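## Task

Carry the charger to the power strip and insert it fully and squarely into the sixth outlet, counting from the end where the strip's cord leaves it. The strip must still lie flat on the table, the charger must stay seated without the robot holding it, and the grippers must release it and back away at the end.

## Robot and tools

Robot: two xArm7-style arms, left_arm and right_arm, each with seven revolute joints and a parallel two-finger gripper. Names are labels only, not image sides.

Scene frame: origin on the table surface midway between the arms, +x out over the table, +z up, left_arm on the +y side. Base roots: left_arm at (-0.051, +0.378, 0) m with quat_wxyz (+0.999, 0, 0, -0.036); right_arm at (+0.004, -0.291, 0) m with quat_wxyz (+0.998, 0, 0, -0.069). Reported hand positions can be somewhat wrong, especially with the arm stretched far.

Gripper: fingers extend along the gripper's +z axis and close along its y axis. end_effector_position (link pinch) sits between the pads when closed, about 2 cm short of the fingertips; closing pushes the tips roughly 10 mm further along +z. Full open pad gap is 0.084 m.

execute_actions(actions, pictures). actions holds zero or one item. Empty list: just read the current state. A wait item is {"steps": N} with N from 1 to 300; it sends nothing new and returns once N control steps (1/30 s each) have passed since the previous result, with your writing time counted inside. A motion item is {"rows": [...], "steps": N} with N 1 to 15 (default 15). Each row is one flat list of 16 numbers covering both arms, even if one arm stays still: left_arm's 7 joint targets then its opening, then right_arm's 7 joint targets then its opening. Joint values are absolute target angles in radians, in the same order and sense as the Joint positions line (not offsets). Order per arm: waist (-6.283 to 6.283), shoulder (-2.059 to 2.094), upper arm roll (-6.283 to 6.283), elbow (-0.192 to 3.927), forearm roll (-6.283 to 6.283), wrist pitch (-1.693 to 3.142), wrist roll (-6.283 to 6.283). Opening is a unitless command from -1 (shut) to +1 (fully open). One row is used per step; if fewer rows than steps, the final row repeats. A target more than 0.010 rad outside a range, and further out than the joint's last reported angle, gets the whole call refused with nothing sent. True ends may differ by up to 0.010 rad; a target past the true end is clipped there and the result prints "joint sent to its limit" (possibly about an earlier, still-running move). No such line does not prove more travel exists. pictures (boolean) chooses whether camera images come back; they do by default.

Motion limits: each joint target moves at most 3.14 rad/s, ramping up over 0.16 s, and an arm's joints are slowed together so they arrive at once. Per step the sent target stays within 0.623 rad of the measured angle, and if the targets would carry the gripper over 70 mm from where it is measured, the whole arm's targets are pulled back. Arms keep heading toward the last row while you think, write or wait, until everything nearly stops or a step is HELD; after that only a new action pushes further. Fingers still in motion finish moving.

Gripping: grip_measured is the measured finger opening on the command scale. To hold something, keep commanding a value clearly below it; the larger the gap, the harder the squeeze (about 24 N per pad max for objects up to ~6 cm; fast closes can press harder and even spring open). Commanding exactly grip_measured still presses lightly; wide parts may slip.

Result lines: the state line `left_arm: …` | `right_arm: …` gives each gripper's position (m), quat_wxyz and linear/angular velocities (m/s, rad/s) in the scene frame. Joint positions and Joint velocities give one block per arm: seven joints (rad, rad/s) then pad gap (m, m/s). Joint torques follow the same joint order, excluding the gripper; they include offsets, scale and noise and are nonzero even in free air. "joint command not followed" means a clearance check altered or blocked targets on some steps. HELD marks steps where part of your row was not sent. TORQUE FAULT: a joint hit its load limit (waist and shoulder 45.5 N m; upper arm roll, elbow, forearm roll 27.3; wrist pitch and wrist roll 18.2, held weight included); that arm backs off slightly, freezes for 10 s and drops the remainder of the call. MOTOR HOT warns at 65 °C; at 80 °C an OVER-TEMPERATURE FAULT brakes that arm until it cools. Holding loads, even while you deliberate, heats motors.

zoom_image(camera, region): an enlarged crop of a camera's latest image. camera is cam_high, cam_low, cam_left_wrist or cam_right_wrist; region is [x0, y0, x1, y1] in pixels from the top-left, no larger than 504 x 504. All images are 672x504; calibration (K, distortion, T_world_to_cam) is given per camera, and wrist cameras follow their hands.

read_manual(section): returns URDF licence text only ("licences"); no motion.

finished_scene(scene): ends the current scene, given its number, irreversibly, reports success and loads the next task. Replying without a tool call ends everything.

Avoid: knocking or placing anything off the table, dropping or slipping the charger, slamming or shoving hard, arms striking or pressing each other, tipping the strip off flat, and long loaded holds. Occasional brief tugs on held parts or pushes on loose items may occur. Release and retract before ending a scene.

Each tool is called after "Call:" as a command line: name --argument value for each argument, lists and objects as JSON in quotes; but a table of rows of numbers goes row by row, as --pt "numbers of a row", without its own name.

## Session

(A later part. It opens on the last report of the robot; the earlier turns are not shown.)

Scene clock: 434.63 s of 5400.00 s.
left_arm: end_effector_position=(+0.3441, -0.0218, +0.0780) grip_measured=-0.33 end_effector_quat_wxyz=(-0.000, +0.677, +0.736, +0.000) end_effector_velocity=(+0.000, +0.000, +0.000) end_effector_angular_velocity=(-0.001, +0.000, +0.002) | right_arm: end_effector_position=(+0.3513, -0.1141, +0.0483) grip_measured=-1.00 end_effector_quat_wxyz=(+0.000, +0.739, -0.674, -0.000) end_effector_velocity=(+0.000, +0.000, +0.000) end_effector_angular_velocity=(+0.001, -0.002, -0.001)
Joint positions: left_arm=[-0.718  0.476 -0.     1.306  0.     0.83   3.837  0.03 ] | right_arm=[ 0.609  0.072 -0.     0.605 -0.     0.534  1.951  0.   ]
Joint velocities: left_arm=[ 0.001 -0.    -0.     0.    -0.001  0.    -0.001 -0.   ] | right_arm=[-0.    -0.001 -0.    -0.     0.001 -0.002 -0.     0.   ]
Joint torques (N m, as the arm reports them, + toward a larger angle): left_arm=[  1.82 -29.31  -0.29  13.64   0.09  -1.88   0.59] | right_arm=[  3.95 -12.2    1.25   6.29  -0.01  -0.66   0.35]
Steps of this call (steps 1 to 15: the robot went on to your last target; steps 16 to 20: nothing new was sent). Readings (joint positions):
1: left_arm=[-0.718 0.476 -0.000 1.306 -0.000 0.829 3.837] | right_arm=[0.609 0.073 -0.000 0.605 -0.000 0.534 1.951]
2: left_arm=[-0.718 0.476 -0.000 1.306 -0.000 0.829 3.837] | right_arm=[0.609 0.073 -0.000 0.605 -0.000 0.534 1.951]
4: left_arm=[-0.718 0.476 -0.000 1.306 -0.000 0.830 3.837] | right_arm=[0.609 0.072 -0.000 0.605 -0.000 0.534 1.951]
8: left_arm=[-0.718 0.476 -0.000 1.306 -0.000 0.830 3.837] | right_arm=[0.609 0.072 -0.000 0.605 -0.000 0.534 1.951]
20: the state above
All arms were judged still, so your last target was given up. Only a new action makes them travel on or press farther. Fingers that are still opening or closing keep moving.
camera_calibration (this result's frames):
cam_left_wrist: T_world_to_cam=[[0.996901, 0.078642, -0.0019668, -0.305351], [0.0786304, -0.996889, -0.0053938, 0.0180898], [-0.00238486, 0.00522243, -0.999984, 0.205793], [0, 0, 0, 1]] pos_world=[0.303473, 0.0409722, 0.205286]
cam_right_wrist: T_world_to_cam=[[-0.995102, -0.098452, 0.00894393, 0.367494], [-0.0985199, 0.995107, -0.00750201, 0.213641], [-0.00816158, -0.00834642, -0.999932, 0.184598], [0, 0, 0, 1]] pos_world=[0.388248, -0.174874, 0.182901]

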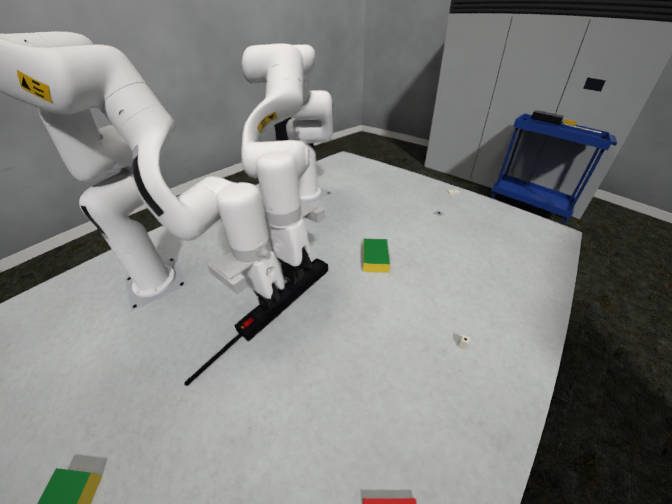

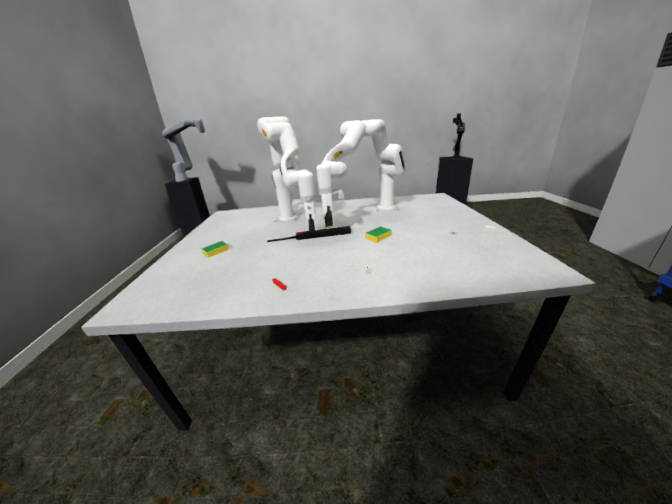

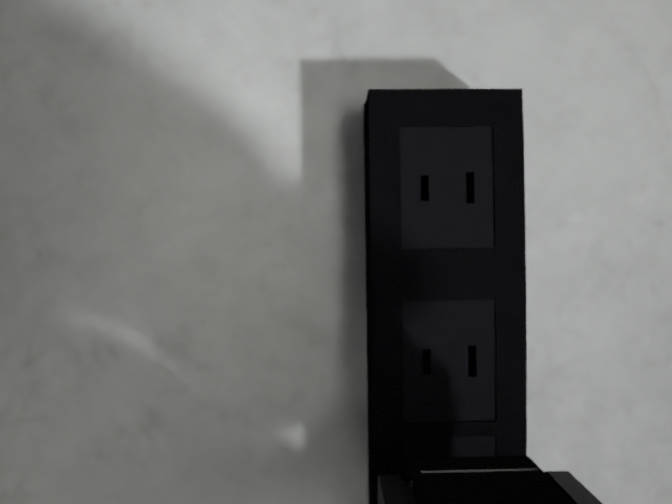

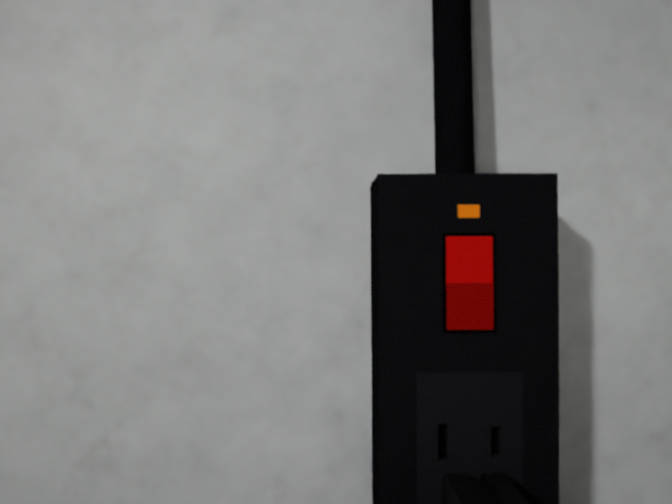

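Call:
execute_actions --actions '[{"rows": [[-0.7106,0.4639,0,1.2877,0,0.8238,3.8437,-1,0.6094,0.0722,0,0.6057,0,0.5335,1.951,-1],[-0.7032,0.4519,0,1.2692,0,0.8173,3.8503,-1,0.6094,0.0722,0,0.6057,0,0.5335,1.951,-1],[-0.6959,0.4398,0,1.2507,0,0.8108,3.857,-1,0.6094,0.0722,0,0.6057,0,0.5335,1.951,-1],[-0.6886,0.4277,0,1.2321,0,0.8044,3.8637,-1,0.6094,0.0722,0,0.6057,0,0.5335,1.951,-1],[-0.6813,0.4157,0,1.2136,0,0.7979,3.8703,-1,0.6094,0.0722,0,0.6057,0,0.5335,1.951,-1],[-0.6739,0.4036,0,1.1951,0,0.7915,3.877,-1,0.6094,0.0722,0,0.6057,0,0.5335,1.951,-1],[-0.6666,0.3916,0,1.1766,0,0.785,3.8837,-1,0.6094,0.0722,0,0.6057,0,0.5335,1.951,-1],[-0.6593,0.3795,0,1.1581,0,0.7786,3.8903,-1,0.6094,0.0722,0,0.6057,0,0.5335,1.951,-1],[-0.652,0.3674,0,1.1396,0,0.7721,3.897,-1,0.6094,0.0722,0,0.6057,0,0.5335,1.951,-1],[-0.6446,0.3554,0,1.121,0,0.7657,3.9037,-1,0.6094,0.0722,0,0.6057,0,0.5335,1.951,-1],[-0.6373,0.3433,0,1.1025,0,0.7592,3.9103,-1,0.6094,0.0722,0,0.6057,0,0.5335,1.951,-1],[-0.63,0.3312,0,1.084,0,0.7528,3.917,-1,0.6094,0.0722,0,0.6057,0,0.5335,1.951,-1],[-0.6227,0.3192,0,1.0655,0,0.7463,3.9237,-1,0.6094,0.0722,0,0.6057,0,0.5335,1.951,-1],[-0.6153,0.3071,0,1.047,0,0.7399,3.9303,-1,0.6094,0.0722,0,0.6057,0,0.5335,1.951,-1],[-0.608,0.295,0,1.0285,0,0.7334,3.937,-1,0.6094,0.0722,0,0.6057,0,0.5335,1.951,-1]], "steps": 15}]' --pictures false

Call:
execute_actions --actions '[{"steps": 25}]'

Call:
zoom_image --camera "cam_left_wrist" --region '[350, 294, 560, 504]'

Scene clock: 505.47 s of 5400.00 s.
left_arm: end_effector_position=(+0.3402, +0.0420, +0.0787) grip_measured=-0.33 end_effector_quat_wxyz=(+0.000, +0.674, +0.739, +0.000) end_effector_velocity=(-0.027, +0.168, -0.004) end_effector_angular_velocity=(+0.001, +0.002, +0.017) | right_arm: end_effector_position=(+0.3515, -0.1140, +0.0485) grip_measured=-1.00 end_effector_quat_wxyz=(+0.000, +0.739, -0.674, -0.000) end_effector_velocity=(+0.000, -0.001, -0.000) end_effector_angular_velocity=(-0.001, +0.000, -0.000)
Joint positions: left_arm=[-0.637  0.342  0.     1.101  0.     0.759  3.911  0.03 ] | right_arm=[0.609 0.072 0.    0.606 0.    0.534 1.951 0.   ]
Joint velocities: left_arm=[ 0.216 -0.356 -0.002 -0.548  0.    -0.191  0.197  0.   ] | right_arm=[ 0.     0.001 -0.002 -0.    -0.001 -0.    -0.     0.   ]
Joint torques (N m, as the arm reports them, + toward a larger angle): left_arm=[  1.69 -26.3   -0.35  12.9    0.09  -1.85   0.63] | right_arm=[  4.15 -13.6    1.16   7.56   0.05  -0.89   0.54]
Steps of this call (steps 1 to 90: nothing new was sent; then 67.33 s passed at rest; steps 91 to 105: all 15 steps of this action). Readings (joint positions):
91: left_arm=[-0.718 0.476 -0.000 1.306 0.000 0.830 3.837] | right_arm=[0.609 0.072 0.000 0.606 0.000 0.534 1.951]
92: left_arm=[-0.717 0.474 -0.000 1.303 -0.000 0.829 3.838] | right_arm=[0.609 0.072 0.000 0.606 0.000 0.534 1.951]
94: left_arm=[-0.711 0.463 -0.001 1.286 -0.000 0.823 3.845] | right_arm=[0.609 0.072 0.000 0.606 0.000 0.534 1.951]
98: left_arm=[-0.686 0.424 0.000 1.226 0.000 0.802 3.866] | right_arm=[0.609 0.072 0.000 0.606 0.000 0.534 1.951]
105: the state above

Scene clock: 506.30 s of 5400.00 s.
left_arm: end_effector_position=(+0.3360, +0.0641, +0.0781) grip_measured=-0.33 end_effector_quat_wxyz=(+0.000, +0.673, +0.740, +0.000) end_effector_velocity=(+0.001, +0.000, +0.001) end_effector_angular_velocity=(-0.002, -0.002, +0.001) | right_arm: end_effector_position=(+0.3515, -0.1140, +0.0485) grip_measured=-1.00 end_effector_quat_wxyz=(+0.000, +0.739, -0.674, -0.000) end_effector_velocity=(-0.000, -0.000, -0.000) end_effector_angular_velocity=(-0.000, +0.001, -0.001)
Joint positions: left_arm=[-0.608  0.295 -0.     1.029 -0.     0.733  3.937  0.03 ] | right_arm=[0.609 0.072 0.    0.606 0.    0.534 1.951 0.   ]
Joint velocities: left_arm=[-0.    -0.003  0.001 -0.001 -0.001 -0.     0.001 -0.   ] | right_arm=[-0.     0.    -0.001 -0.001  0.001 -0.001 -0.     0.   ]
Joint torques (N m, as the arm reports them, + toward a larger angle): left_arm=[  1.68 -24.98  -0.25  13.03   0.17  -1.85   0.55] | right_arm=[  4.37 -13.49   1.18   7.77   0.14  -0.95   0.44]
Steps of this call (steps 1 to 25: the robot went on to your last target). Readings (joint positions):
1: left_arm=[-0.629 0.330 0.000 1.083 0.000 0.753 3.917] | right_arm=[0.609 0.072 0.000 0.606 0.000 0.534 1.951]
2: left_arm=[-0.623 0.320 0.000 1.067 0.000 0.747 3.923] | right_arm=[0.609 0.072 0.000 0.606 0.000 0.534 1.951]
4: left_arm=[-0.615 0.307 0.001 1.047 0.000 0.741 3.930] | right_arm=[0.609 0.072 0.000 0.606 0.000 0.534 1.951]
8: left_arm=[-0.610 0.298 -0.000 1.034 -0.000 0.735 3.935] | right_arm=[0.609 0.072 0.000 0.606 0.000 0.534 1.951]
25: the state above
camera_calibration (this result's frames):
cam_left_wrist: T_world_to_cam=[[0.99608, 0.0884408, -0.00189006, -0.304418], [0.0884297, -0.996068, -0.00530785, 0.100919], [-0.00235206, 0.00511991, -0.999984, 0.205394], [0, 0, 0, 1]] pos_world=[0.294783, 0.126394, 0.205352]
cam_right_wrist: T_world_to_cam=[[-0.995091, -0.0986157, 0.00834642, 0.367687], [-0.0986767, 0.995093, -0.00724542, 0.213526], [-0.00759095, -0.00803345, -0.999939, 0.18462], [0, 0, 0, 1]] pos_world=[0.388353, -0.174736, 0.183087]

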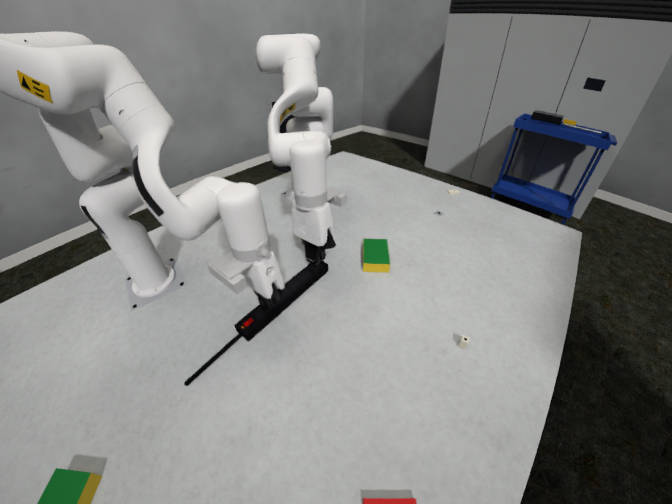

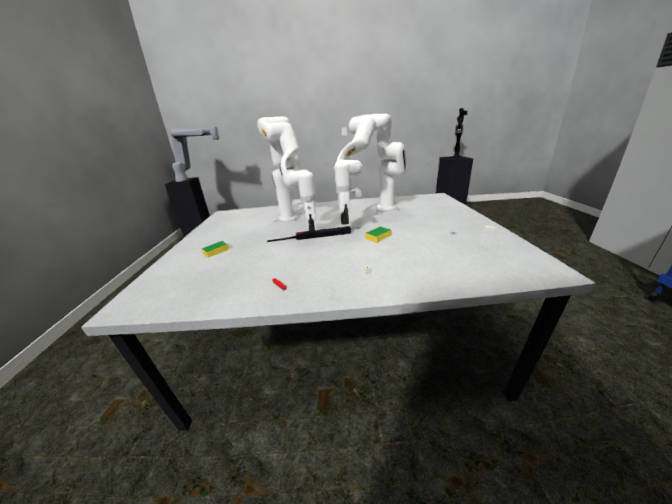

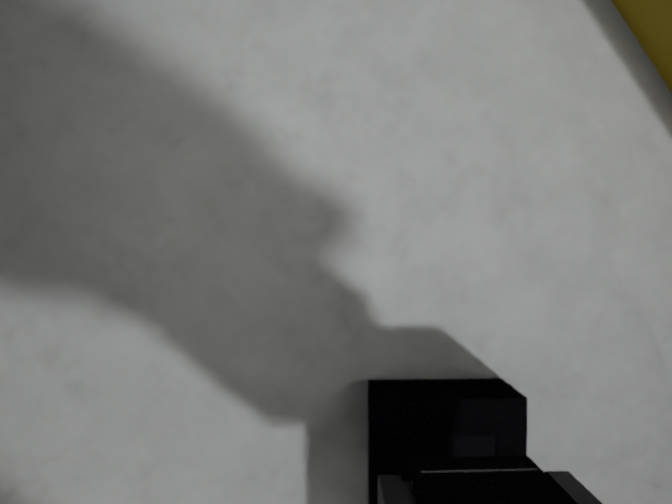

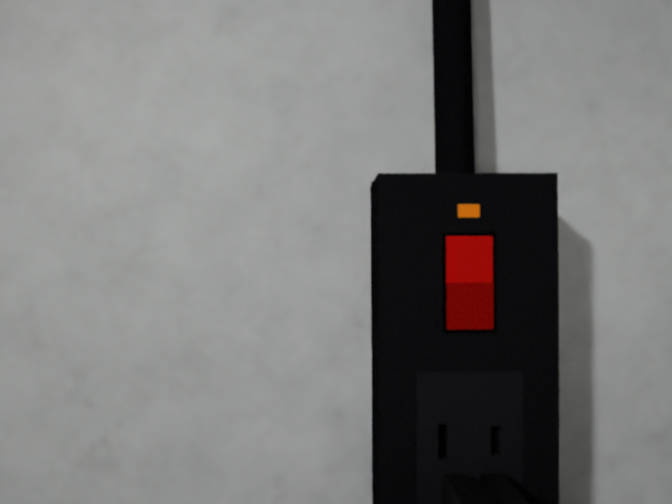

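Region (350, 294, 560, 504) of cam_left_wrist's 672x504 image, scaled by 2.400, with more detail than that image has.

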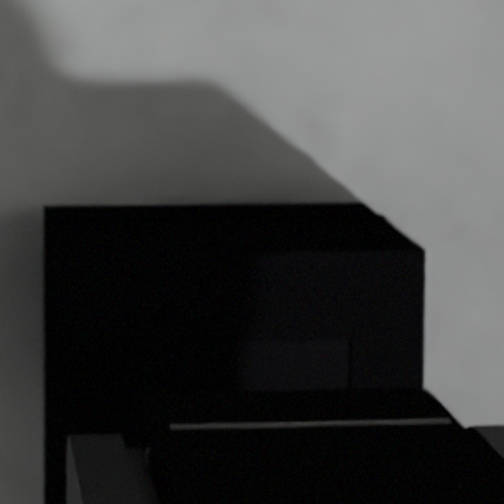

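Call:
execute_actions --actions '[{"rows": [[-0.608,0.297,0,1.0279,0,0.7309,3.937,-1,0.6094,0.0722,0,0.6057,0,0.5335,1.951,-1],[-0.608,0.299,0,1.0273,0,0.7283,3.937,-1,0.6094,0.0722,0,0.6057,0,0.5335,1.951,-1],[-0.608,0.301,0,1.0268,0,0.7258,3.937,-1,0.6094,0.0722,0,0.6057,0,0.5335,1.951,-1],[-0.608,0.303,0,1.0262,0,0.7232,3.937,-1,0.6094,0.0722,0,0.6057,0,0.5335,1.951,-1],[-0.608,0.305,0,1.0256,0,0.7206,3.937,-1,0.6094,0.0722,0,0.6057,0,0.5335,1.951,-1],[-0.608,0.307,0,1.0251,0,0.7181,3.937,-1,0.6094,0.0722,0,0.6057,0,0.5335,1.951,-1],[-0.608,0.3085,0,1.0247,0,0.7162,3.937,-1,0.6094,0.0722,0,0.6057,0,0.5335,1.951,-1],[-0.608,0.31,0,1.0243,0,0.7143,3.937,-1,0.6094,0.0722,0,0.6057,0,0.5335,1.951,-1],[-0.608,0.3115,0,1.0239,0,0.7124,3.937,-1,0.6094,0.0722,0,0.6057,0,0.5335,1.951,-1],[-0.608,0.313,0,1.0235,0,0.7105,3.937,-1,0.6094,0.0722,0,0.6057,0,0.5335,1.951,-1],[-0.608,0.3145,0,1.0231,0,0.7086,3.937,-1,0.6094,0.0722,0,0.6057,0,0.5335,1.951,-1],[-0.608,0.316,0,1.0227,0,0.7067,3.937,-1,0.6094,0.0722,0,0.6057,0,0.5335,1.951,-1],[-0.608,0.3175,0,1.0223,0,0.7048,3.937,-1,0.6094,0.0722,0,0.6057,0,0.5335,1.951,-1]], "steps": 15}]' --pictures false

Call:
execute_actions --actions '[{"steps": 10}]'

Scene clock: 529.97 s of 5400.00 s.
left_arm: end_effector_position=(+0.3360, +0.0642, +0.0681) grip_measured=-0.33 end_effector_quat_wxyz=(-0.000, +0.673, +0.740, -0.000) end_effector_velocity=(-0.001, +0.001, -0.016) end_effector_angular_velocity=(+0.002, +0.003, +0.001) | right_arm: end_effector_position=(+0.3515, -0.1140, +0.0485) grip_measured=-1.00 end_effector_quat_wxyz=(-0.000, +0.739, -0.674, -0.000) end_effector_velocity=(-0.001, -0.000, -0.001) end_effector_angular_velocity=(-0.001, +0.003, +0.001)
Joint positions: left_arm=[-0.608  0.315  0.     1.023 -0.     0.708  3.937  0.03 ] | right_arm=[ 0.609  0.072  0.     0.606 -0.     0.534  1.951  0.   ]
Joint velocities: left_arm=[ 0.     0.03  -0.001 -0.011 -0.001 -0.037 -0.001 -0.   ] | right_arm=[ 0.     0.001  0.001 -0.001  0.     0.002  0.     0.   ]
Joint torques (N m, as the arm reports them, + toward a larger angle): left_arm=[  1.71 -25.84  -0.35  13.02   0.11  -2.     0.53] | right_arm=[  3.97 -13.31   1.19   7.77   0.11  -1.     0.49]
Steps of this call (steps 1 to 15: the robot went on to your last target; steps 16 to 90: nothing new was sent; then 20.17 s passed at rest; steps 91 to 105: all 15 steps of this action). Readings (joint positions):
91: left_arm=[-0.608 0.295 -0.000 1.028 -0.000 0.733 3.937] | right_arm=[0.609 0.072 0.000 0.606 -0.000 0.534 1.951]
92: left_arm=[-0.608 0.295 -0.000 1.028 0.000 0.733 3.937] | right_arm=[0.609 0.072 -0.000 0.606 0.000 0.534 1.951]
94: left_arm=[-0.608 0.297 -0.000 1.028 0.000 0.730 3.937] | right_arm=[0.609 0.072 0.000 0.606 -0.000 0.534 1.951]
98: left_arm=[-0.608 0.304 0.000 1.026 -0.000 0.722 3.937] | right_arm=[0.609 0.072 0.000 0.606 0.000 0.534 1.951]
105: the state above

Scene clock: 530.30 s of 5400.00 s.
left_arm: end_effector_position=(+0.3361, +0.0641, +0.0669) grip_measured=-0.33 end_effector_quat_wxyz=(+0.000, +0.673, +0.740, +0.000) end_effector_velocity=(-0.000, +0.000, -0.001) end_effector_angular_velocity=(-0.000, +0.001, +0.001) | right_arm: end_effector_position=(+0.3515, -0.1140, +0.0485) grip_measured=-1.00 end_effector_quat_wxyz=(-0.000, +0.739, -0.674, -0.000) end_effector_velocity=(-0.001, -0.000, -0.001) end_effector_angular_velocity=(-0.001, +0.002, +0.001)
Joint positions: left_arm=[-0.608  0.317 -0.     1.022  0.     0.705  3.937  0.03 ] | right_arm=[ 0.609  0.072  0.     0.606 -0.     0.534  1.951  0.   ]
Joint velocities: left_arm=[-0.     0.     0.    -0.001 -0.002 -0.001 -0.    -0.   ] | right_arm=[ 0.    -0.     0.001 -0.002 -0.     0.     0.     0.   ]
Joint torques (N m, as the arm reports them, + toward a larger angle): left_arm=[  1.68 -25.16  -0.22  12.9    0.16  -1.78   0.59] | right_arm=[  3.99 -13.92   1.4    7.69   0.09  -1.04   0.45]
Steps of this call (steps 1 to 10: the robot went on to your last target). Readings (joint positions):
1: left_arm=[-0.608 0.316 0.000 1.023 -0.000 0.707 3.937] | right_arm=[0.609 0.072 0.000 0.606 0.000 0.534 1.951]
2: left_arm=[-0.608 0.316 0.000 1.022 -0.000 0.707 3.937] | right_arm=[0.609 0.072 0.000 0.606 0.000 0.534 1.951]
4: left_arm=[-0.608 0.317 0.000 1.022 -0.000 0.706 3.937] | right_arm=[0.609 0.072 0.000 0.606 -0.000 0.534 1.951]
8: left_arm=[-0.608 0.317 -0.000 1.022 0.000 0.705 3.937] | right_arm=[0.609 0.072 0.000 0.606 0.000 0.534 1.951]
10: the state above
camera_calibration (this result's frames):
cam_left_wrist: T_world_to_cam=[[0.996074, 0.0885053, -0.00181476, -0.304488], [0.0884947, -0.996063, -0.0052457, 0.100846], [-0.00227189, 0.00506451, -0.999985, 0.194239], [0, 0, 0, 1]] pos_world=[0.294809, 0.126414, 0.194212]
cam_right_wrist: T_world_to_cam=[[-0.995091, -0.0986147, 0.00832878, 0.367695], [-0.0986755, 0.995093, -0.00723877, 0.213524], [-0.00757406, -0.00802508, -0.999939, 0.18462], [0, 0, 0, 1]] pos_world=[0.388357, -0.174734, 0.183092]

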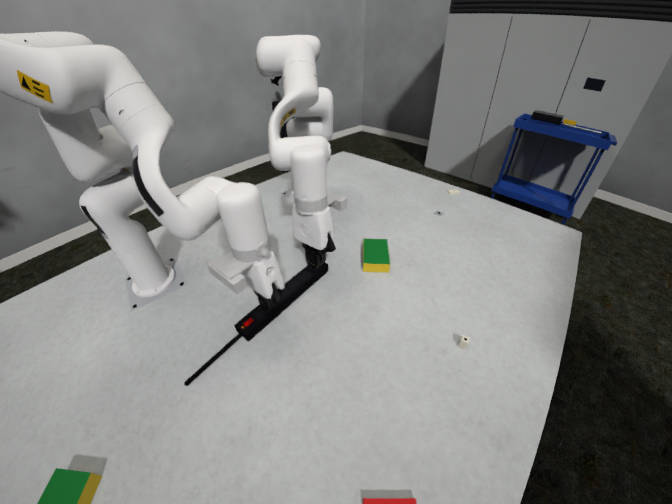

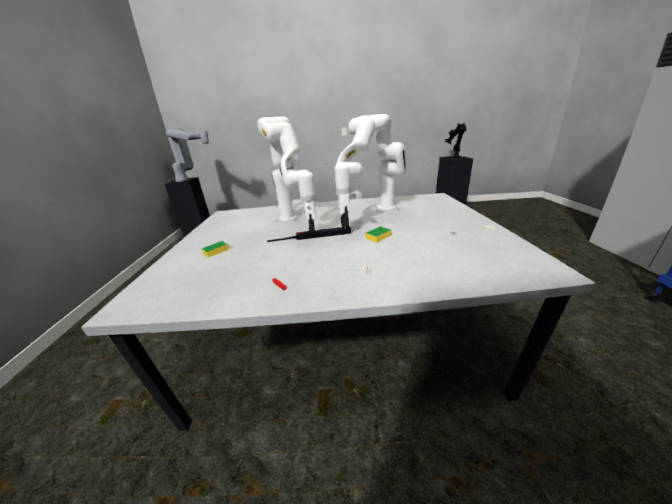

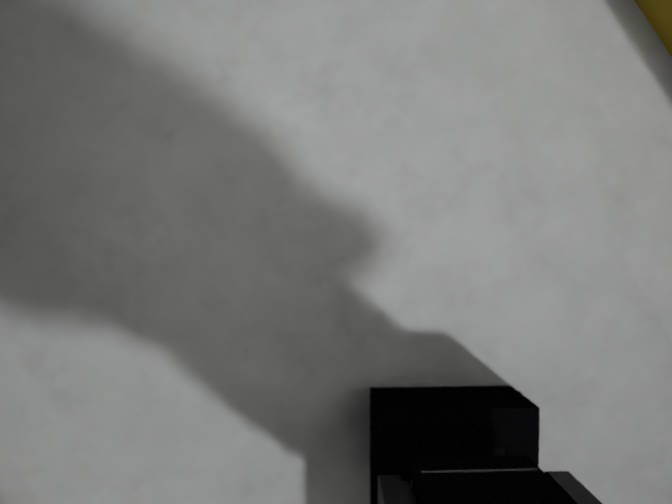

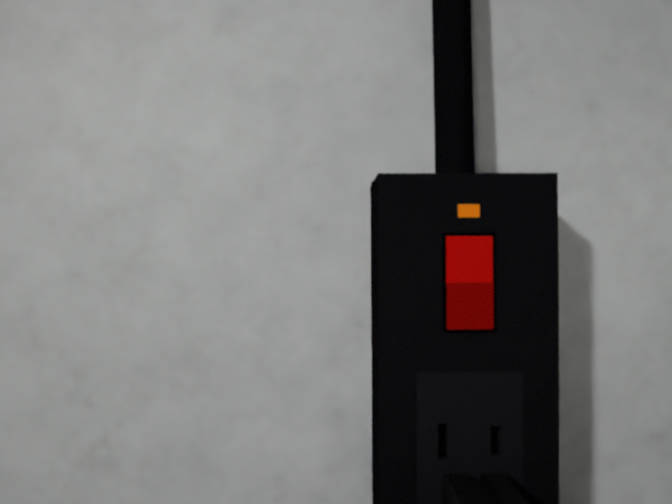

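No resistance; continue down slowly.

Call:
execute_actions --actions '[{"rows": [[-0.608,0.3185,0,1.0221,0,0.7036,3.937,-1,0.6094,0.0722,0,0.6057,0,0.5335,1.951,-1],[-0.608,0.3195,0,1.0218,0,0.7023,3.937,-1,0.6094,0.0722,0,0.6057,0,0.5335,1.951,-1],[-0.608,0.3205,0,1.0216,0,0.7011,3.937,-1,0.6094,0.0722,0,0.6057,0,0.5335,1.951,-1],[-0.608,0.3215,0,1.0214,0,0.6999,3.937,-1,0.6094,0.0722,0,0.6057,0,0.5335,1.951,-1],[-0.608,0.3225,0,1.0211,0,0.6986,3.937,-1,0.6094,0.0722,0,0.6057,0,0.5335,1.951,-1],[-0.608,0.3235,0,1.0209,0,0.6974,3.937,-1,0.6094,0.0722,0,0.6057,0,0.5335,1.951,-1],[-0.608,0.3245,0,1.0207,0,0.6962,3.937,-1,0.6094,0.0722,0,0.6057,0,0.5335,1.951,-1],[-0.608,0.3255,0,1.0205,0,0.695,3.937,-1,0.6094,0.0722,0,0.6057,0,0.5335,1.951,-1],[-0.608,0.3265,0,1.0202,0,0.6937,3.937,-1,0.6094,0.0722,0,0.6057,0,0.5335,1.951,-1],[-0.608,0.3275,0,1.02,0,0.6925,3.937,-1,0.6094,0.0722,0,0.6057,0,0.5335,1.951,-1],[-0.608,0.3285,0,1.0198,0,0.6913,3.937,-1,0.6094,0.0722,0,0.6057,0,0.5335,1.951,-1],[-0.608,0.3295,0,1.0196,0,0.6901,3.937,-1,0.6094,0.0722,0,0.6057,0,0.5335,1.951,-1],[-0.608,0.3305,0,1.0194,0,0.6889,3.937,-1,0.6094,0.0722,0,0.6057,0,0.5335,1.951,-1],[-0.608,0.3315,0,1.0192,0,0.6877,3.937,-1,0.6094,0.0722,0,0.6057,0,0.5335,1.951,-1],[-0.608,0.3325,0,1.019,0,0.6865,3.937,-1,0.6094,0.0722,0,0.6057,0,0.5335,1.951,-1]], "steps": 15}]' --pictures false

Call:
execute_actions --actions '[{"steps": 10}]' --pictures false

Scene clock: 554.53 s of 5400.00 s.
left_arm: end_effector_position=(+0.3360, +0.0641, +0.0612) grip_measured=-0.33 end_effector_quat_wxyz=(-0.000, +0.673, +0.740, +0.000) end_effector_velocity=(+0.001, +0.001, -0.015) end_effector_angular_velocity=(-0.000, +0.001, +0.004) | right_arm: end_effector_position=(+0.3515, -0.1140, +0.0485) grip_measured=-1.00 end_effector_quat_wxyz=(-0.000, +0.739, -0.674, -0.000) end_effector_velocity=(+0.001, +0.001, +0.000) end_effector_angular_velocity=(+0.000, -0.002, +0.001)
Joint positions: left_arm=[-0.608  0.329  0.     1.02  -0.     0.691  3.937  0.03 ] | right_arm=[ 0.609  0.072 -0.     0.606  0.     0.534  1.951  0.   ]
Joint velocities: left_arm=[ 0.004  0.03  -0.001 -0.006 -0.001 -0.036  0.    -0.   ] | right_arm=[ 0.     0.     0.     0.002 -0.001 -0.     0.     0.   ]
Joint torques (N m, as the arm reports them, + toward a larger angle): left_arm=[  1.83 -25.47  -0.27  12.74   0.13  -1.83   0.55] | right_arm=[  4.23 -13.33   1.08   7.82   0.14  -0.96   0.33]
Steps of this call (steps 1 to 15: the robot went on to your last target; steps 16 to 90: nothing new was sent; then 20.73 s passed at rest; steps 91 to 105: all 15 steps of this action). Readings (joint positions):
91: left_arm=[-0.608 0.318 -0.000 1.022 -0.000 0.705 3.937] | right_arm=[0.609 0.072 -0.000 0.606 -0.000 0.534 1.951]
92: left_arm=[-0.608 0.318 -0.000 1.022 0.000 0.704 3.937] | right_arm=[0.609 0.072 0.000 0.606 -0.000 0.533 1.951]
94: left_arm=[-0.608 0.319 -0.000 1.022 0.000 0.703 3.937] | right_arm=[0.609 0.072 0.000 0.606 0.000 0.533 1.951]
98: left_arm=[-0.608 0.322 0.000 1.021 -0.000 0.699 3.937] | right_arm=[0.609 0.072 -0.000 0.606 0.000 0.533 1.951]
105: the state above

Scene clock: 554.87 s of 5400.00 s.
left_arm: end_effector_position=(+0.3361, +0.0641, +0.0597) grip_measured=-0.33 end_effector_quat_wxyz=(+0.000, +0.673, +0.740, +0.000) end_effector_velocity=(+0.000, +0.000, -0.001) end_effector_angular_velocity=(-0.000, +0.001, +0.002) | right_arm: end_effector_position=(+0.3515, -0.1140, +0.0485) grip_measured=-1.00 end_effector_quat_wxyz=(-0.000, +0.739, -0.674, -0.000) end_effector_velocity=(+0.000, -0.000, +0.000) end_effector_angular_velocity=(+0.001, -0.001, -0.001)
Joint positions: left_arm=[-0.608  0.332  0.     1.019  0.     0.687  3.937  0.03 ] | right_arm=[ 0.609  0.072 -0.     0.606  0.     0.533  1.951  0.   ]
Joint velocities: left_arm=[ 0.002  0.001 -0.001 -0.    -0.    -0.001 -0.     0.   ] | right_arm=[-0.    -0.    -0.     0.     0.001 -0.001  0.     0.   ]
Joint torques (N m, as the arm reports them, + toward a larger angle): left_arm=[  1.52 -25.01  -0.3   12.64  -0.03  -1.8    0.52] | right_arm=[  4.11 -13.64   1.32   7.77   0.11  -1.     0.4 ]
Steps of this call (steps 1 to 10: the robot went on to your last target). Readings (joint positions):
1: left_arm=[-0.608 0.330 0.000 1.020 0.000 0.690 3.937] | right_arm=[0.609 0.072 0.000 0.606 -0.000 0.534 1.951]
2: left_arm=[-0.608 0.331 0.000 1.019 0.000 0.689 3.937] | right_arm=[0.609 0.072 -0.000 0.606 0.000 0.533 1.951]
4: left_arm=[-0.608 0.332 0.000 1.019 0.000 0.688 3.937] | right_arm=[0.609 0.072 -0.000 0.606 0.000 0.533 1.951]
8: left_arm=[-0.608 0.332 0.000 1.019 0.000 0.687 3.937] | right_arm=[0.609 0.072 -0.000 0.606 0.000 0.533 1.951]
10: the state above

Call:
execute_actions --actions '[{"rows": [[-0.608,0.3335,0,1.0188,0,0.6853,3.937,-1,0.6094,0.0722,0,0.6057,0,0.5335,1.951,-1],[-0.608,0.3345,0,1.0186,0,0.6841,3.937,-1,0.6094,0.0722,0,0.6057,0,0.5335,1.951,-1],[-0.608,0.3355,0,1.0184,0,0.6829,3.937,-1,0.6094,0.0722,0,0.6057,0,0.5335,1.951,-1],[-0.608,0.3365,0,1.0182,0,0.6817,3.937,-1,0.6094,0.0722,0,0.6057,0,0.5335,1.951,-1],[-0.608,0.3375,0,1.018,0,0.6805,3.937,-1,0.6094,0.0722,0,0.6057,0,0.5335,1.951,-1],[-0.608,0.3385,0,1.0178,0,0.6793,3.937,-1,0.6094,0.0722,0,0.6057,0,0.5335,1.951,-1],[-0.608,0.3395,0,1.0176,0,0.6781,3.937,-1,0.6094,0.0722,0,0.6057,0,0.5335,1.951,-1],[-0.608,0.3405,0,1.0174,0,0.6769,3.937,-1,0.6094,0.0722,0,0.6057,0,0.5335,1.951,-1],[-0.608,0.3415,0,1.0172,0,0.6757,3.937,-1,0.6094,0.0722,0,0.6057,0,0.5335,1.951,-1],[-0.608,0.3425,0,1.017,0,0.6745,3.937,-1,0.6094,0.0722,0,0.6057,0,0.5335,1.951,-1],[-0.608,0.3435,0,1.0168,0,0.6733,3.937,-1,0.6094,0.0722,0,0.6057,0,0.5335,1.951,-1],[-0.608,0.3445,0,1.0167,0,0.6722,3.937,-1,0.6094,0.0722,0,0.6057,0,0.5335,1.951,-1],[-0.608,0.3455,0,1.0165,0,0.671,3.937,-1,0.6094,0.0722,0,0.6057,0,0.5335,1.951,-1],[-0.608,0.3462,0,1.0164,0,0.6702,3.937,-1,0.6094,0.0722,0,0.6057,0,0.5335,1.951,-1]], "steps": 15}]' --pictures false

Call:
execute_actions --actions '[{"steps": 30}]'

Scene clock: 574.97 s of 5400.00 s.
left_arm: end_effector_position=(+0.3364, +0.0630, +0.0562) grip_measured=-0.33 end_effector_quat_wxyz=(+0.002, +0.673, +0.739, -0.000) end_effector_velocity=(+0.001, -0.005, -0.012) end_effector_angular_velocity=(-0.008, -0.006, -0.006) | right_arm: end_effector_position=(+0.3515, -0.1140, +0.0485) grip_measured=-1.00 end_effector_quat_wxyz=(-0.000, +0.739, -0.674, -0.000) end_effector_velocity=(-0.000, -0.000, -0.000) end_effector_angular_velocity=(-0.001, +0.001, +0.001)
Joint positions: left_arm=[-0.608  0.34  -0.001  1.018 -0.     0.675  3.937  0.03 ] | right_arm=[ 0.609  0.072 -0.     0.606 -0.     0.533  1.951  0.   ]
Joint velocities: left_arm=[-0.     0.03  -0.006  0.    -0.001 -0.04   0.     0.   ] | right_arm=[-0.     0.     0.001 -0.    -0.     0.001 -0.     0.   ]
Joint torques (N m, as the arm reports them, + toward a larger angle): left_arm=[  2.76 -16.39   0.29  10.32   0.3   -3.01   0.48] | right_arm=[  4.03 -13.67   1.23   7.97   0.26  -1.05   0.29]
Steps of this call (steps 1 to 15: the robot went on to your last target; steps 16 to 90: nothing new was sent; then 16.60 s passed at rest; steps 91 to 105: all 15 steps of this action). Readings (joint positions):
91: left_arm=[-0.608 0.333 0.000 1.019 0.000 0.686 3.937] | right_arm=[0.609 0.072 0.000 0.606 -0.000 0.534 1.951]
92: left_arm=[-0.608 0.333 0.000 1.019 0.000 0.686 3.937] | right_arm=[0.609 0.072 -0.000 0.606 -0.000 0.534 1.951]
94: left_arm=[-0.608 0.334 0.000 1.019 0.000 0.685 3.937] | right_arm=[0.609 0.072 0.000 0.606 -0.000 0.534 1.951]
98: left_arm=[-0.608 0.336 0.000 1.019 0.000 0.682 3.937] | right_arm=[0.609 0.072 -0.000 0.606 -0.000 0.533 1.951]
105: the state above

Scene clock: 575.97 s of 5400.00 s.
left_arm: end_effector_position=(+0.3362, +0.0637, +0.0533) grip_measured=-0.33 end_effector_quat_wxyz=(+0.000, +0.673, +0.740, -0.000) end_effector_velocity=(-0.001, +0.002, -0.001) end_effector_angular_velocity=(+0.003, +0.003, +0.003) | right_arm: end_effector_position=(+0.3515, -0.1138, +0.0485) grip_measured=-1.00 end_effector_quat_wxyz=(-0.000, +0.739, -0.674, -0.000) end_effector_velocity=(-0.001, +0.002, -0.001) end_effector_angular_velocity=(-0.002, +0.001, +0.008)
Joint positions: left_arm=[-0.608  0.346 -0.     1.017 -0.     0.67   3.937  0.03 ] | right_arm=[0.61  0.072 0.    0.606 0.    0.533 1.951 0.   ]
Joint velocities: left_arm=[ 0.    -0.001  0.002 -0.003 -0.001  0.002 -0.     0.   ] | right_arm=[ 0.002  0.001  0.004 -0.    -0.003 -0.     0.     0.   ]
Joint torques (N m, as the arm reports them, + toward a larger angle): left_arm=[  5.68 -18.93   2.02   7.72   1.1    0.33   0.55] | right_arm=[  3.49 -13.91   0.93   7.88   0.16  -0.98   0.35]
Steps of this call (steps 1 to 15: the robot went on to your last target; steps 16 to 30: nothing new was sent). Readings (joint positions):
1: left_arm=[-0.608 0.341 -0.001 1.018 -0.000 0.673 3.937] | right_arm=[0.609 0.072 -0.000 0.606 -0.000 0.533 1.951]
2: left_arm=[-0.609 0.342 -0.001 1.018 -0.000 0.672 3.937] | right_arm=[0.609 0.072 -0.000 0.606 -0.000 0.533 1.951]
4: left_arm=[-0.609 0.344 -0.001 1.018 -0.000 0.671 3.937] | right_arm=[0.609 0.072 -0.000 0.606 -0.000 0.533 1.951]
8: left_arm=[-0.608 0.346 -0.001 1.018 -0.000 0.669 3.937] | right_arm=[0.609 0.072 0.000 0.606 0.000 0.533 1.951]
30: the state above
All arms were judged still, so your last target was given up. Only a new action makes them travel on or press farther. Fingers that are still opening or closing keep moving.
camera_calibration (this result's frames):
cam_left_wrist: T_world_to_cam=[[0.996102, 0.0881956, -0.00131696, -0.304607], [0.0881887, -0.996093, -0.00461821, 0.100508], [-0.00171912, 0.00448407, -0.999988, 0.180432], [0, 0, 0, 1]] pos_world=[0.294867, 0.126171, 0.180493]
cam_right_wrist: T_world_to_cam=[[-0.995054, -0.0989913, 0.0082788, 0.367604], [-0.0990512, 0.995056, -0.00717056, 0.213479], [-0.00752805, -0.00795512, -0.99994, 0.184624], [0, 0, 0, 1]] pos_world=[0.388321, -0.174566, 0.1831]

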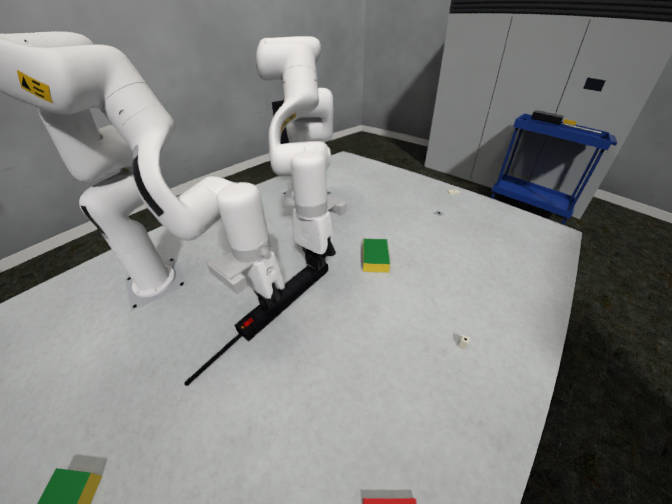

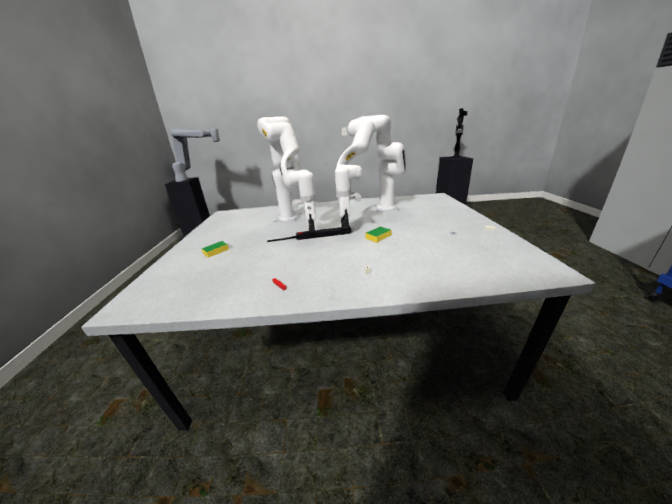

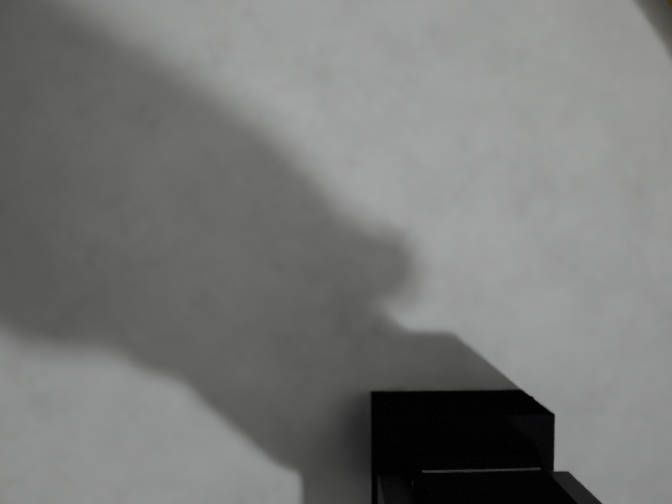

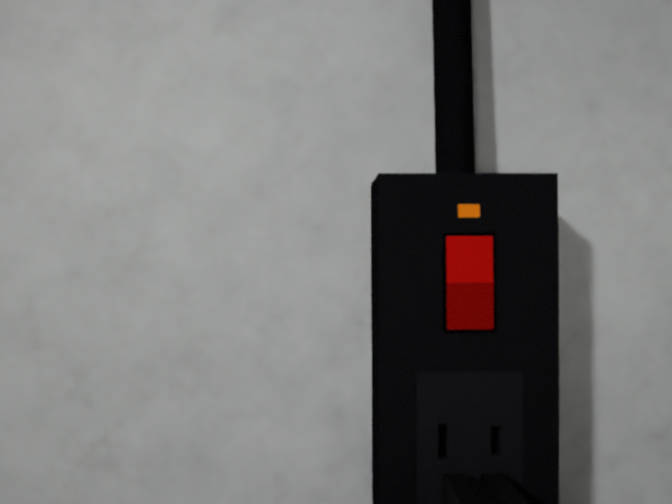

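Call:
execute_actions --actions '[{"rows": [[-0.608,0.347,0,1.0163,0,0.6693,3.937,-1,0.6094,0.0722,0,0.6057,0,0.5335,1.951,-1],[-0.608,0.347,0,1.0163,0,0.6693,3.937,-1,0.6094,0.0722,0,0.6057,0,0.5335,1.951,-1],[-0.608,0.348,0,1.0161,0,0.6681,3.937,-1,0.6094,0.0722,0,0.6057,0,0.5335,1.951,-1],[-0.608,0.348,0,1.0161,0,0.6681,3.937,-1,0.6094,0.0722,0,0.6057,0,0.5335,1.951,-1],[-0.608,0.349,0,1.0159,0,0.6669,3.937,-1,0.6094,0.0722,0,0.6057,0,0.5335,1.951,-1],[-0.608,0.349,0,1.0159,0,0.6669,3.937,-1,0.6094,0.0722,0,0.6057,0,0.5335,1.951,-1],[-0.608,0.3503,0,1.0157,0,0.6654,3.937,-1,0.6094,0.0722,0,0.6057,0,0.5335,1.951,-1]], "steps": 15}]' --pictures false

Call:
execute_actions --actions '[{"steps": 30}]'

Scene clock: 586.20 s of 5400.00 s.
left_arm: end_effector_position=(+0.3360, +0.0644, +0.0511) grip_measured=-0.33 end_effector_quat_wxyz=(-0.000, +0.673, +0.740, +0.000) end_effector_velocity=(+0.001, -0.000, +0.001) end_effector_angular_velocity=(-0.003, -0.002, +0.001) | right_arm: end_effector_position=(+0.3515, -0.1140, +0.0485) grip_measured=-1.00 end_effector_quat_wxyz=(-0.000, +0.739, -0.674, -0.000) end_effector_velocity=(-0.000, +0.000, +0.001) end_effector_angular_velocity=(+0.001, -0.001, -0.001)
Joint positions: left_arm=[-0.608  0.35   0.     1.016  0.     0.666  3.937  0.03 ] | right_arm=[0.609 0.072 0.    0.606 0.    0.533 1.951 0.   ]
Joint velocities: left_arm=[ 0.002 -0.001 -0.001 -0.    -0.001 -0.002 -0.    -0.   ] | right_arm=[-0.    -0.002  0.001 -0.001  0.001 -0.     0.     0.   ]
Joint torques (N m, as the arm reports them, + toward a larger angle): left_arm=[  3.21 -18.53   0.64   8.41   0.4   -0.52   0.54] | right_arm=[  2.94 -13.8    0.48   7.68  -0.18  -0.83   0.6 ]
Steps of this call (steps 1 to 90: nothing new was sent; then 6.73 s passed at rest; steps 91 to 105: all 15 steps of this action). Readings (joint positions):
91: left_arm=[-0.608 0.346 0.000 1.016 0.000 0.670 3.937] | right_arm=[0.609 0.072 0.000 0.606 0.000 0.533 1.951]
92: left_arm=[-0.608 0.346 0.000 1.016 0.000 0.670 3.937] | right_arm=[0.609 0.072 0.000 0.606 0.000 0.533 1.951]
94: left_arm=[-0.608 0.346 0.000 1.016 0.000 0.670 3.937] | right_arm=[0.609 0.072 0.000 0.606 0.000 0.533 1.951]
98: left_arm=[-0.608 0.348 0.000 1.016 0.000 0.668 3.937] | right_arm=[0.609 0.072 0.000 0.606 0.000 0.533 1.951]
105: the state above

Scene clock: 587.20 s of 5400.00 s.
left_arm: end_effector_position=(+0.3360, +0.0642, +0.0511) grip_measured=-0.33 end_effector_quat_wxyz=(-0.000, +0.673, +0.740, +0.000) end_effector_velocity=(-0.000, -0.001, +0.000) end_effector_angular_velocity=(-0.001, -0.000, -0.000) | right_arm: end_effector_position=(+0.3515, -0.1140, +0.0485) grip_measured=-1.00 end_effector_quat_wxyz=(-0.000, +0.739, -0.674, -0.000) end_effector_velocity=(-0.001, -0.000, -0.001) end_effector_angular_velocity=(-0.001, +0.002, +0.001)
Joint positions: left_arm=[-0.608  0.35   0.     1.016  0.     0.666  3.937  0.03 ] | right_arm=[0.609 0.072 0.    0.606 0.    0.533 1.951 0.   ]
Joint velocities: left_arm=[-0.    -0.001 -0.001  0.    -0.001  0.    -0.     0.   ] | right_arm=[-0.     0.001  0.001 -0.002  0.    -0.001 -0.     0.   ]
Joint torques (N m, as the arm reports them, + toward a larger angle): left_arm=[  2.49 -18.51   0.13   8.83   0.19  -0.86   0.48] | right_arm=[  2.67 -13.89   0.48   7.8   -0.03  -0.76   0.54]
Steps of this call (steps 1 to 15: the robot went on to your last target; steps 16 to 30: nothing new was sent). Readings (joint positions):
1: left_arm=[-0.608 0.350 0.000 1.016 0.000 0.666 3.937] | right_arm=[0.609 0.072 0.000 0.606 0.000 0.533 1.951]
2: left_arm=[-0.608 0.350 0.000 1.016 0.000 0.666 3.937] | right_arm=[0.609 0.072 0.000 0.606 0.000 0.533 1.951]
4: left_arm=[-0.608 0.350 0.000 1.016 0.000 0.666 3.937] | right_arm=[0.609 0.072 0.000 0.606 0.000 0.533 1.951]
8: left_arm=[-0.608 0.350 0.000 1.016 0.000 0.666 3.937] | right_arm=[0.609 0.072 0.000 0.606 0.000 0.533 1.951]
30: the state above
All arms were judged still, so your last target was given up. Only a new action makes them travel on or press farther. Fingers that are still opening or closing keep moving.
camera_calibration (this result's frames):
cam_left_wrist: T_world_to_cam=[[0.99606, 0.0886609, -0.00207121, -0.304477], [0.0886482, -0.996047, -0.00557186, 0.100896], [-0.00255703, 0.0053663, -0.999982, 0.178458], [0, 0, 0, 1]] pos_world=[0.29479, 0.126534, 0.178387]
cam_right_wrist: T_world_to_cam=[[-0.995091, -0.0986159, 0.00832755, 0.367695], [-0.0986767, 0.995093, -0.00723816, 0.213524], [-0.00757289, -0.00802437, -0.999939, 0.18462], [0, 0, 0, 1]] pos_world=[0.388358, -0.174734, 0.183093]

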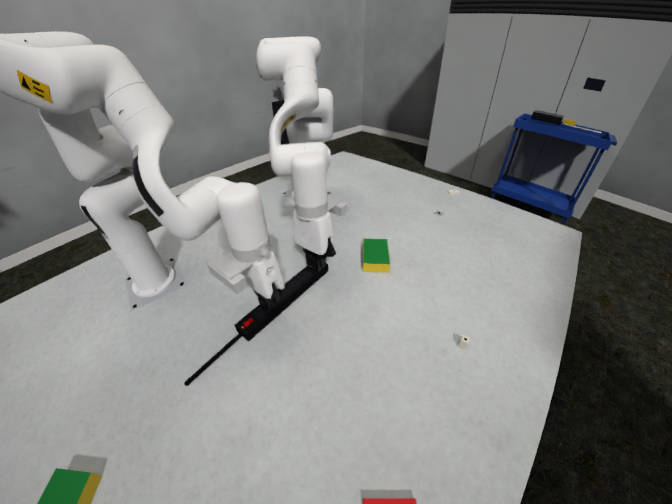

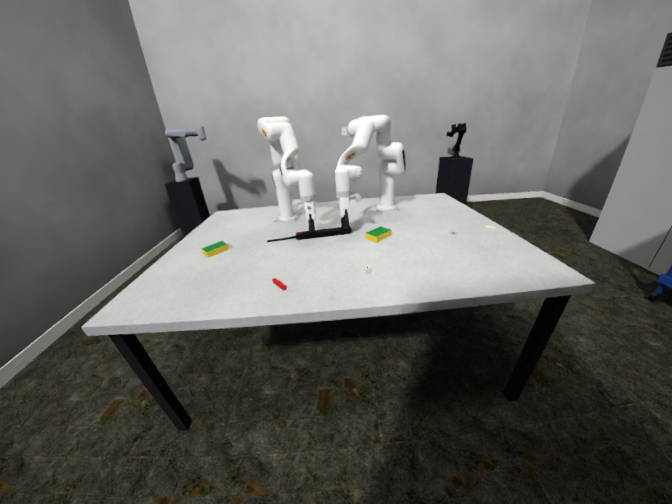

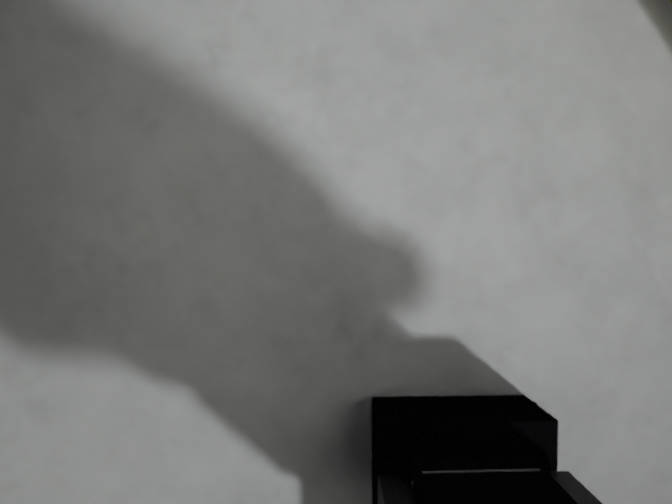

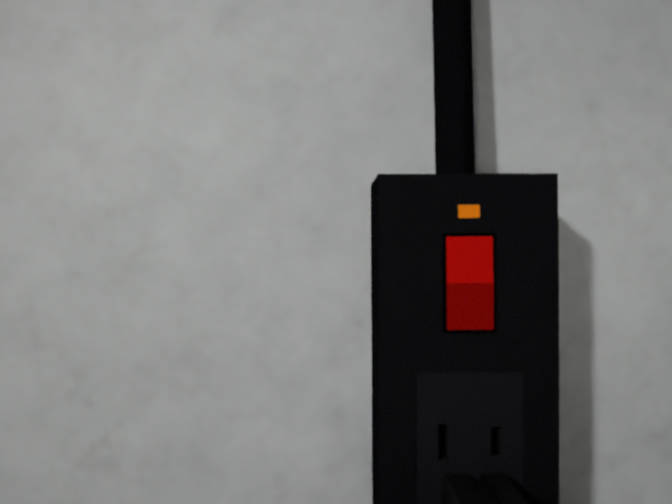

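Not bottomed yet (force constant). One more mm.

Call:
execute_actions --actions '[{"rows": [[-0.608,0.3513,0,1.0155,0,0.6642,3.937,-1,0.6094,0.0722,0,0.6057,0,0.5335,1.951,-1],[-0.608,0.3513,0,1.0155,0,0.6642,3.937,-1,0.6094,0.0722,0,0.6057,0,0.5335,1.951,-1],[-0.608,0.3513,0,1.0155,0,0.6642,3.937,-1,0.6094,0.0722,0,0.6057,0,0.5335,1.951,-1],[-0.608,0.3525,0,1.0153,0,0.6628,3.937,-1,0.6094,0.0722,0,0.6057,0,0.5335,1.951,-1]], "steps": 15}]' --pictures false

Call:
execute_actions --actions '[{"steps": 30}]' --pictures false

Scene clock: 594.03 s of 5400.00 s.
left_arm: end_effector_position=(+0.3360, +0.0641, +0.0502) grip_measured=-0.33 end_effector_quat_wxyz=(+0.000, +0.673, +0.740, -0.000) end_effector_velocity=(+0.001, +0.000, +0.002) end_effector_angular_velocity=(-0.002, -0.003, +0.002) | right_arm: end_effector_position=(+0.3515, -0.1140, +0.0485) grip_measured=-1.00 end_effector_quat_wxyz=(-0.000, +0.739, -0.674, -0.000) end_effector_velocity=(+0.001, +0.000, +0.000) end_effector_angular_velocity=(+0.000, -0.002, +0.001)
Joint positions: left_arm=[-0.608  0.352 -0.     1.015 -0.     0.663  3.937  0.03 ] | right_arm=[ 0.609  0.072 -0.     0.606 -0.     0.533  1.951  0.   ]
Joint velocities: left_arm=[ 0.001 -0.003  0.001 -0.     0.001 -0.    -0.001  0.   ] | right_arm=[ 0.     0.    -0.     0.002 -0.001 -0.    -0.     0.   ]
Joint torques (N m, as the arm reports them, + toward a larger angle): left_arm=[  1.98 -17.9   -0.26   9.08   0.14  -1.33   0.56] | right_arm=[  2.9  -13.53   0.46   7.89  -0.12  -0.95   0.45]
Steps of this call (steps 1 to 90: nothing new was sent; then 3.33 s passed at rest; steps 91 to 105: all 15 steps of this action). Readings (joint positions):
91: left_arm=[-0.608 0.350 0.000 1.016 0.000 0.665 3.937] | right_arm=[0.609 0.072 0.000 0.606 0.000 0.533 1.951]
92: left_arm=[-0.608 0.350 0.000 1.016 0.000 0.665 3.937] | right_arm=[0.609 0.072 -0.000 0.606 -0.000 0.533 1.951]
94: left_arm=[-0.608 0.351 -0.000 1.016 0.000 0.665 3.937] | right_arm=[0.609 0.072 -0.000 0.606 -0.000 0.534 1.951]
98: left_arm=[-0.608 0.352 -0.000 1.015 -0.000 0.663 3.937] | right_arm=[0.609 0.072 0.000 0.606 -0.000 0.534 1.951]
105: the state above

Scene clock: 595.03 s of 5400.00 s.
left_arm: end_effector_position=(+0.3360, +0.0641, +0.0501) grip_measured=-0.33 end_effector_quat_wxyz=(+0.000, +0.673, +0.740, +0.000) end_effector_velocity=(+0.000, +0.000, -0.000) end_effector_angular_velocity=(+0.000, +0.000, +0.001) | right_arm: end_effector_position=(+0.3515, -0.1140, +0.0485) grip_measured=-1.00 end_effector_quat_wxyz=(-0.000, +0.739, -0.674, -0.000) end_effector_velocity=(-0.000, -0.000, -0.000) end_effector_angular_velocity=(+0.001, -0.000, -0.001)
Joint positions: left_arm=[-0.608  0.352 -0.     1.015 -0.     0.663  3.937  0.03 ] | right_arm=[ 0.609  0.072 -0.     0.606 -0.     0.533  1.951  0.   ]
Joint velocities: left_arm=[-0.     0.001  0.001 -0.    -0.    -0.    -0.001 -0.   ] | right_arm=[-0.    -0.001 -0.    -0.001  0.002 -0.001 -0.     0.   ]
Joint torques (N m, as the arm reports them, + toward a larger angle): left_arm=[  1.95 -16.89  -0.14   8.9    0.06  -1.55   0.52] | right_arm=[  3.45 -13.64   0.58   7.82  -0.04  -0.84   0.44]
Steps of this call (steps 1 to 15: the robot went on to your last target; steps 16 to 30: nothing new was sent). Readings (joint positions):
1: left_arm=[-0.608 0.352 -0.000 1.015 -0.000 0.663 3.937] | right_arm=[0.609 0.072 -0.000 0.606 0.000 0.533 1.951]
2: left_arm=[-0.608 0.352 -0.000 1.015 -0.000 0.663 3.937] | right_arm=[0.609 0.072 -0.000 0.606 0.000 0.533 1.951]
4: left_arm=[-0.608 0.352 -0.000 1.015 -0.000 0.663 3.937] | right_arm=[0.609 0.072 -0.000 0.606 0.000 0.533 1.951]
8: left_arm=[-0.608 0.352 -0.000 1.015 -0.000 0.663 3.937] | right_arm=[0.609 0.072 -0.000 0.606 -0.000 0.533 1.951]
30: the state above
All arms were judged still, so your last target was given up. Only a new action makes them travel on or press farther. Fingers that are still opening or closing keep moving.


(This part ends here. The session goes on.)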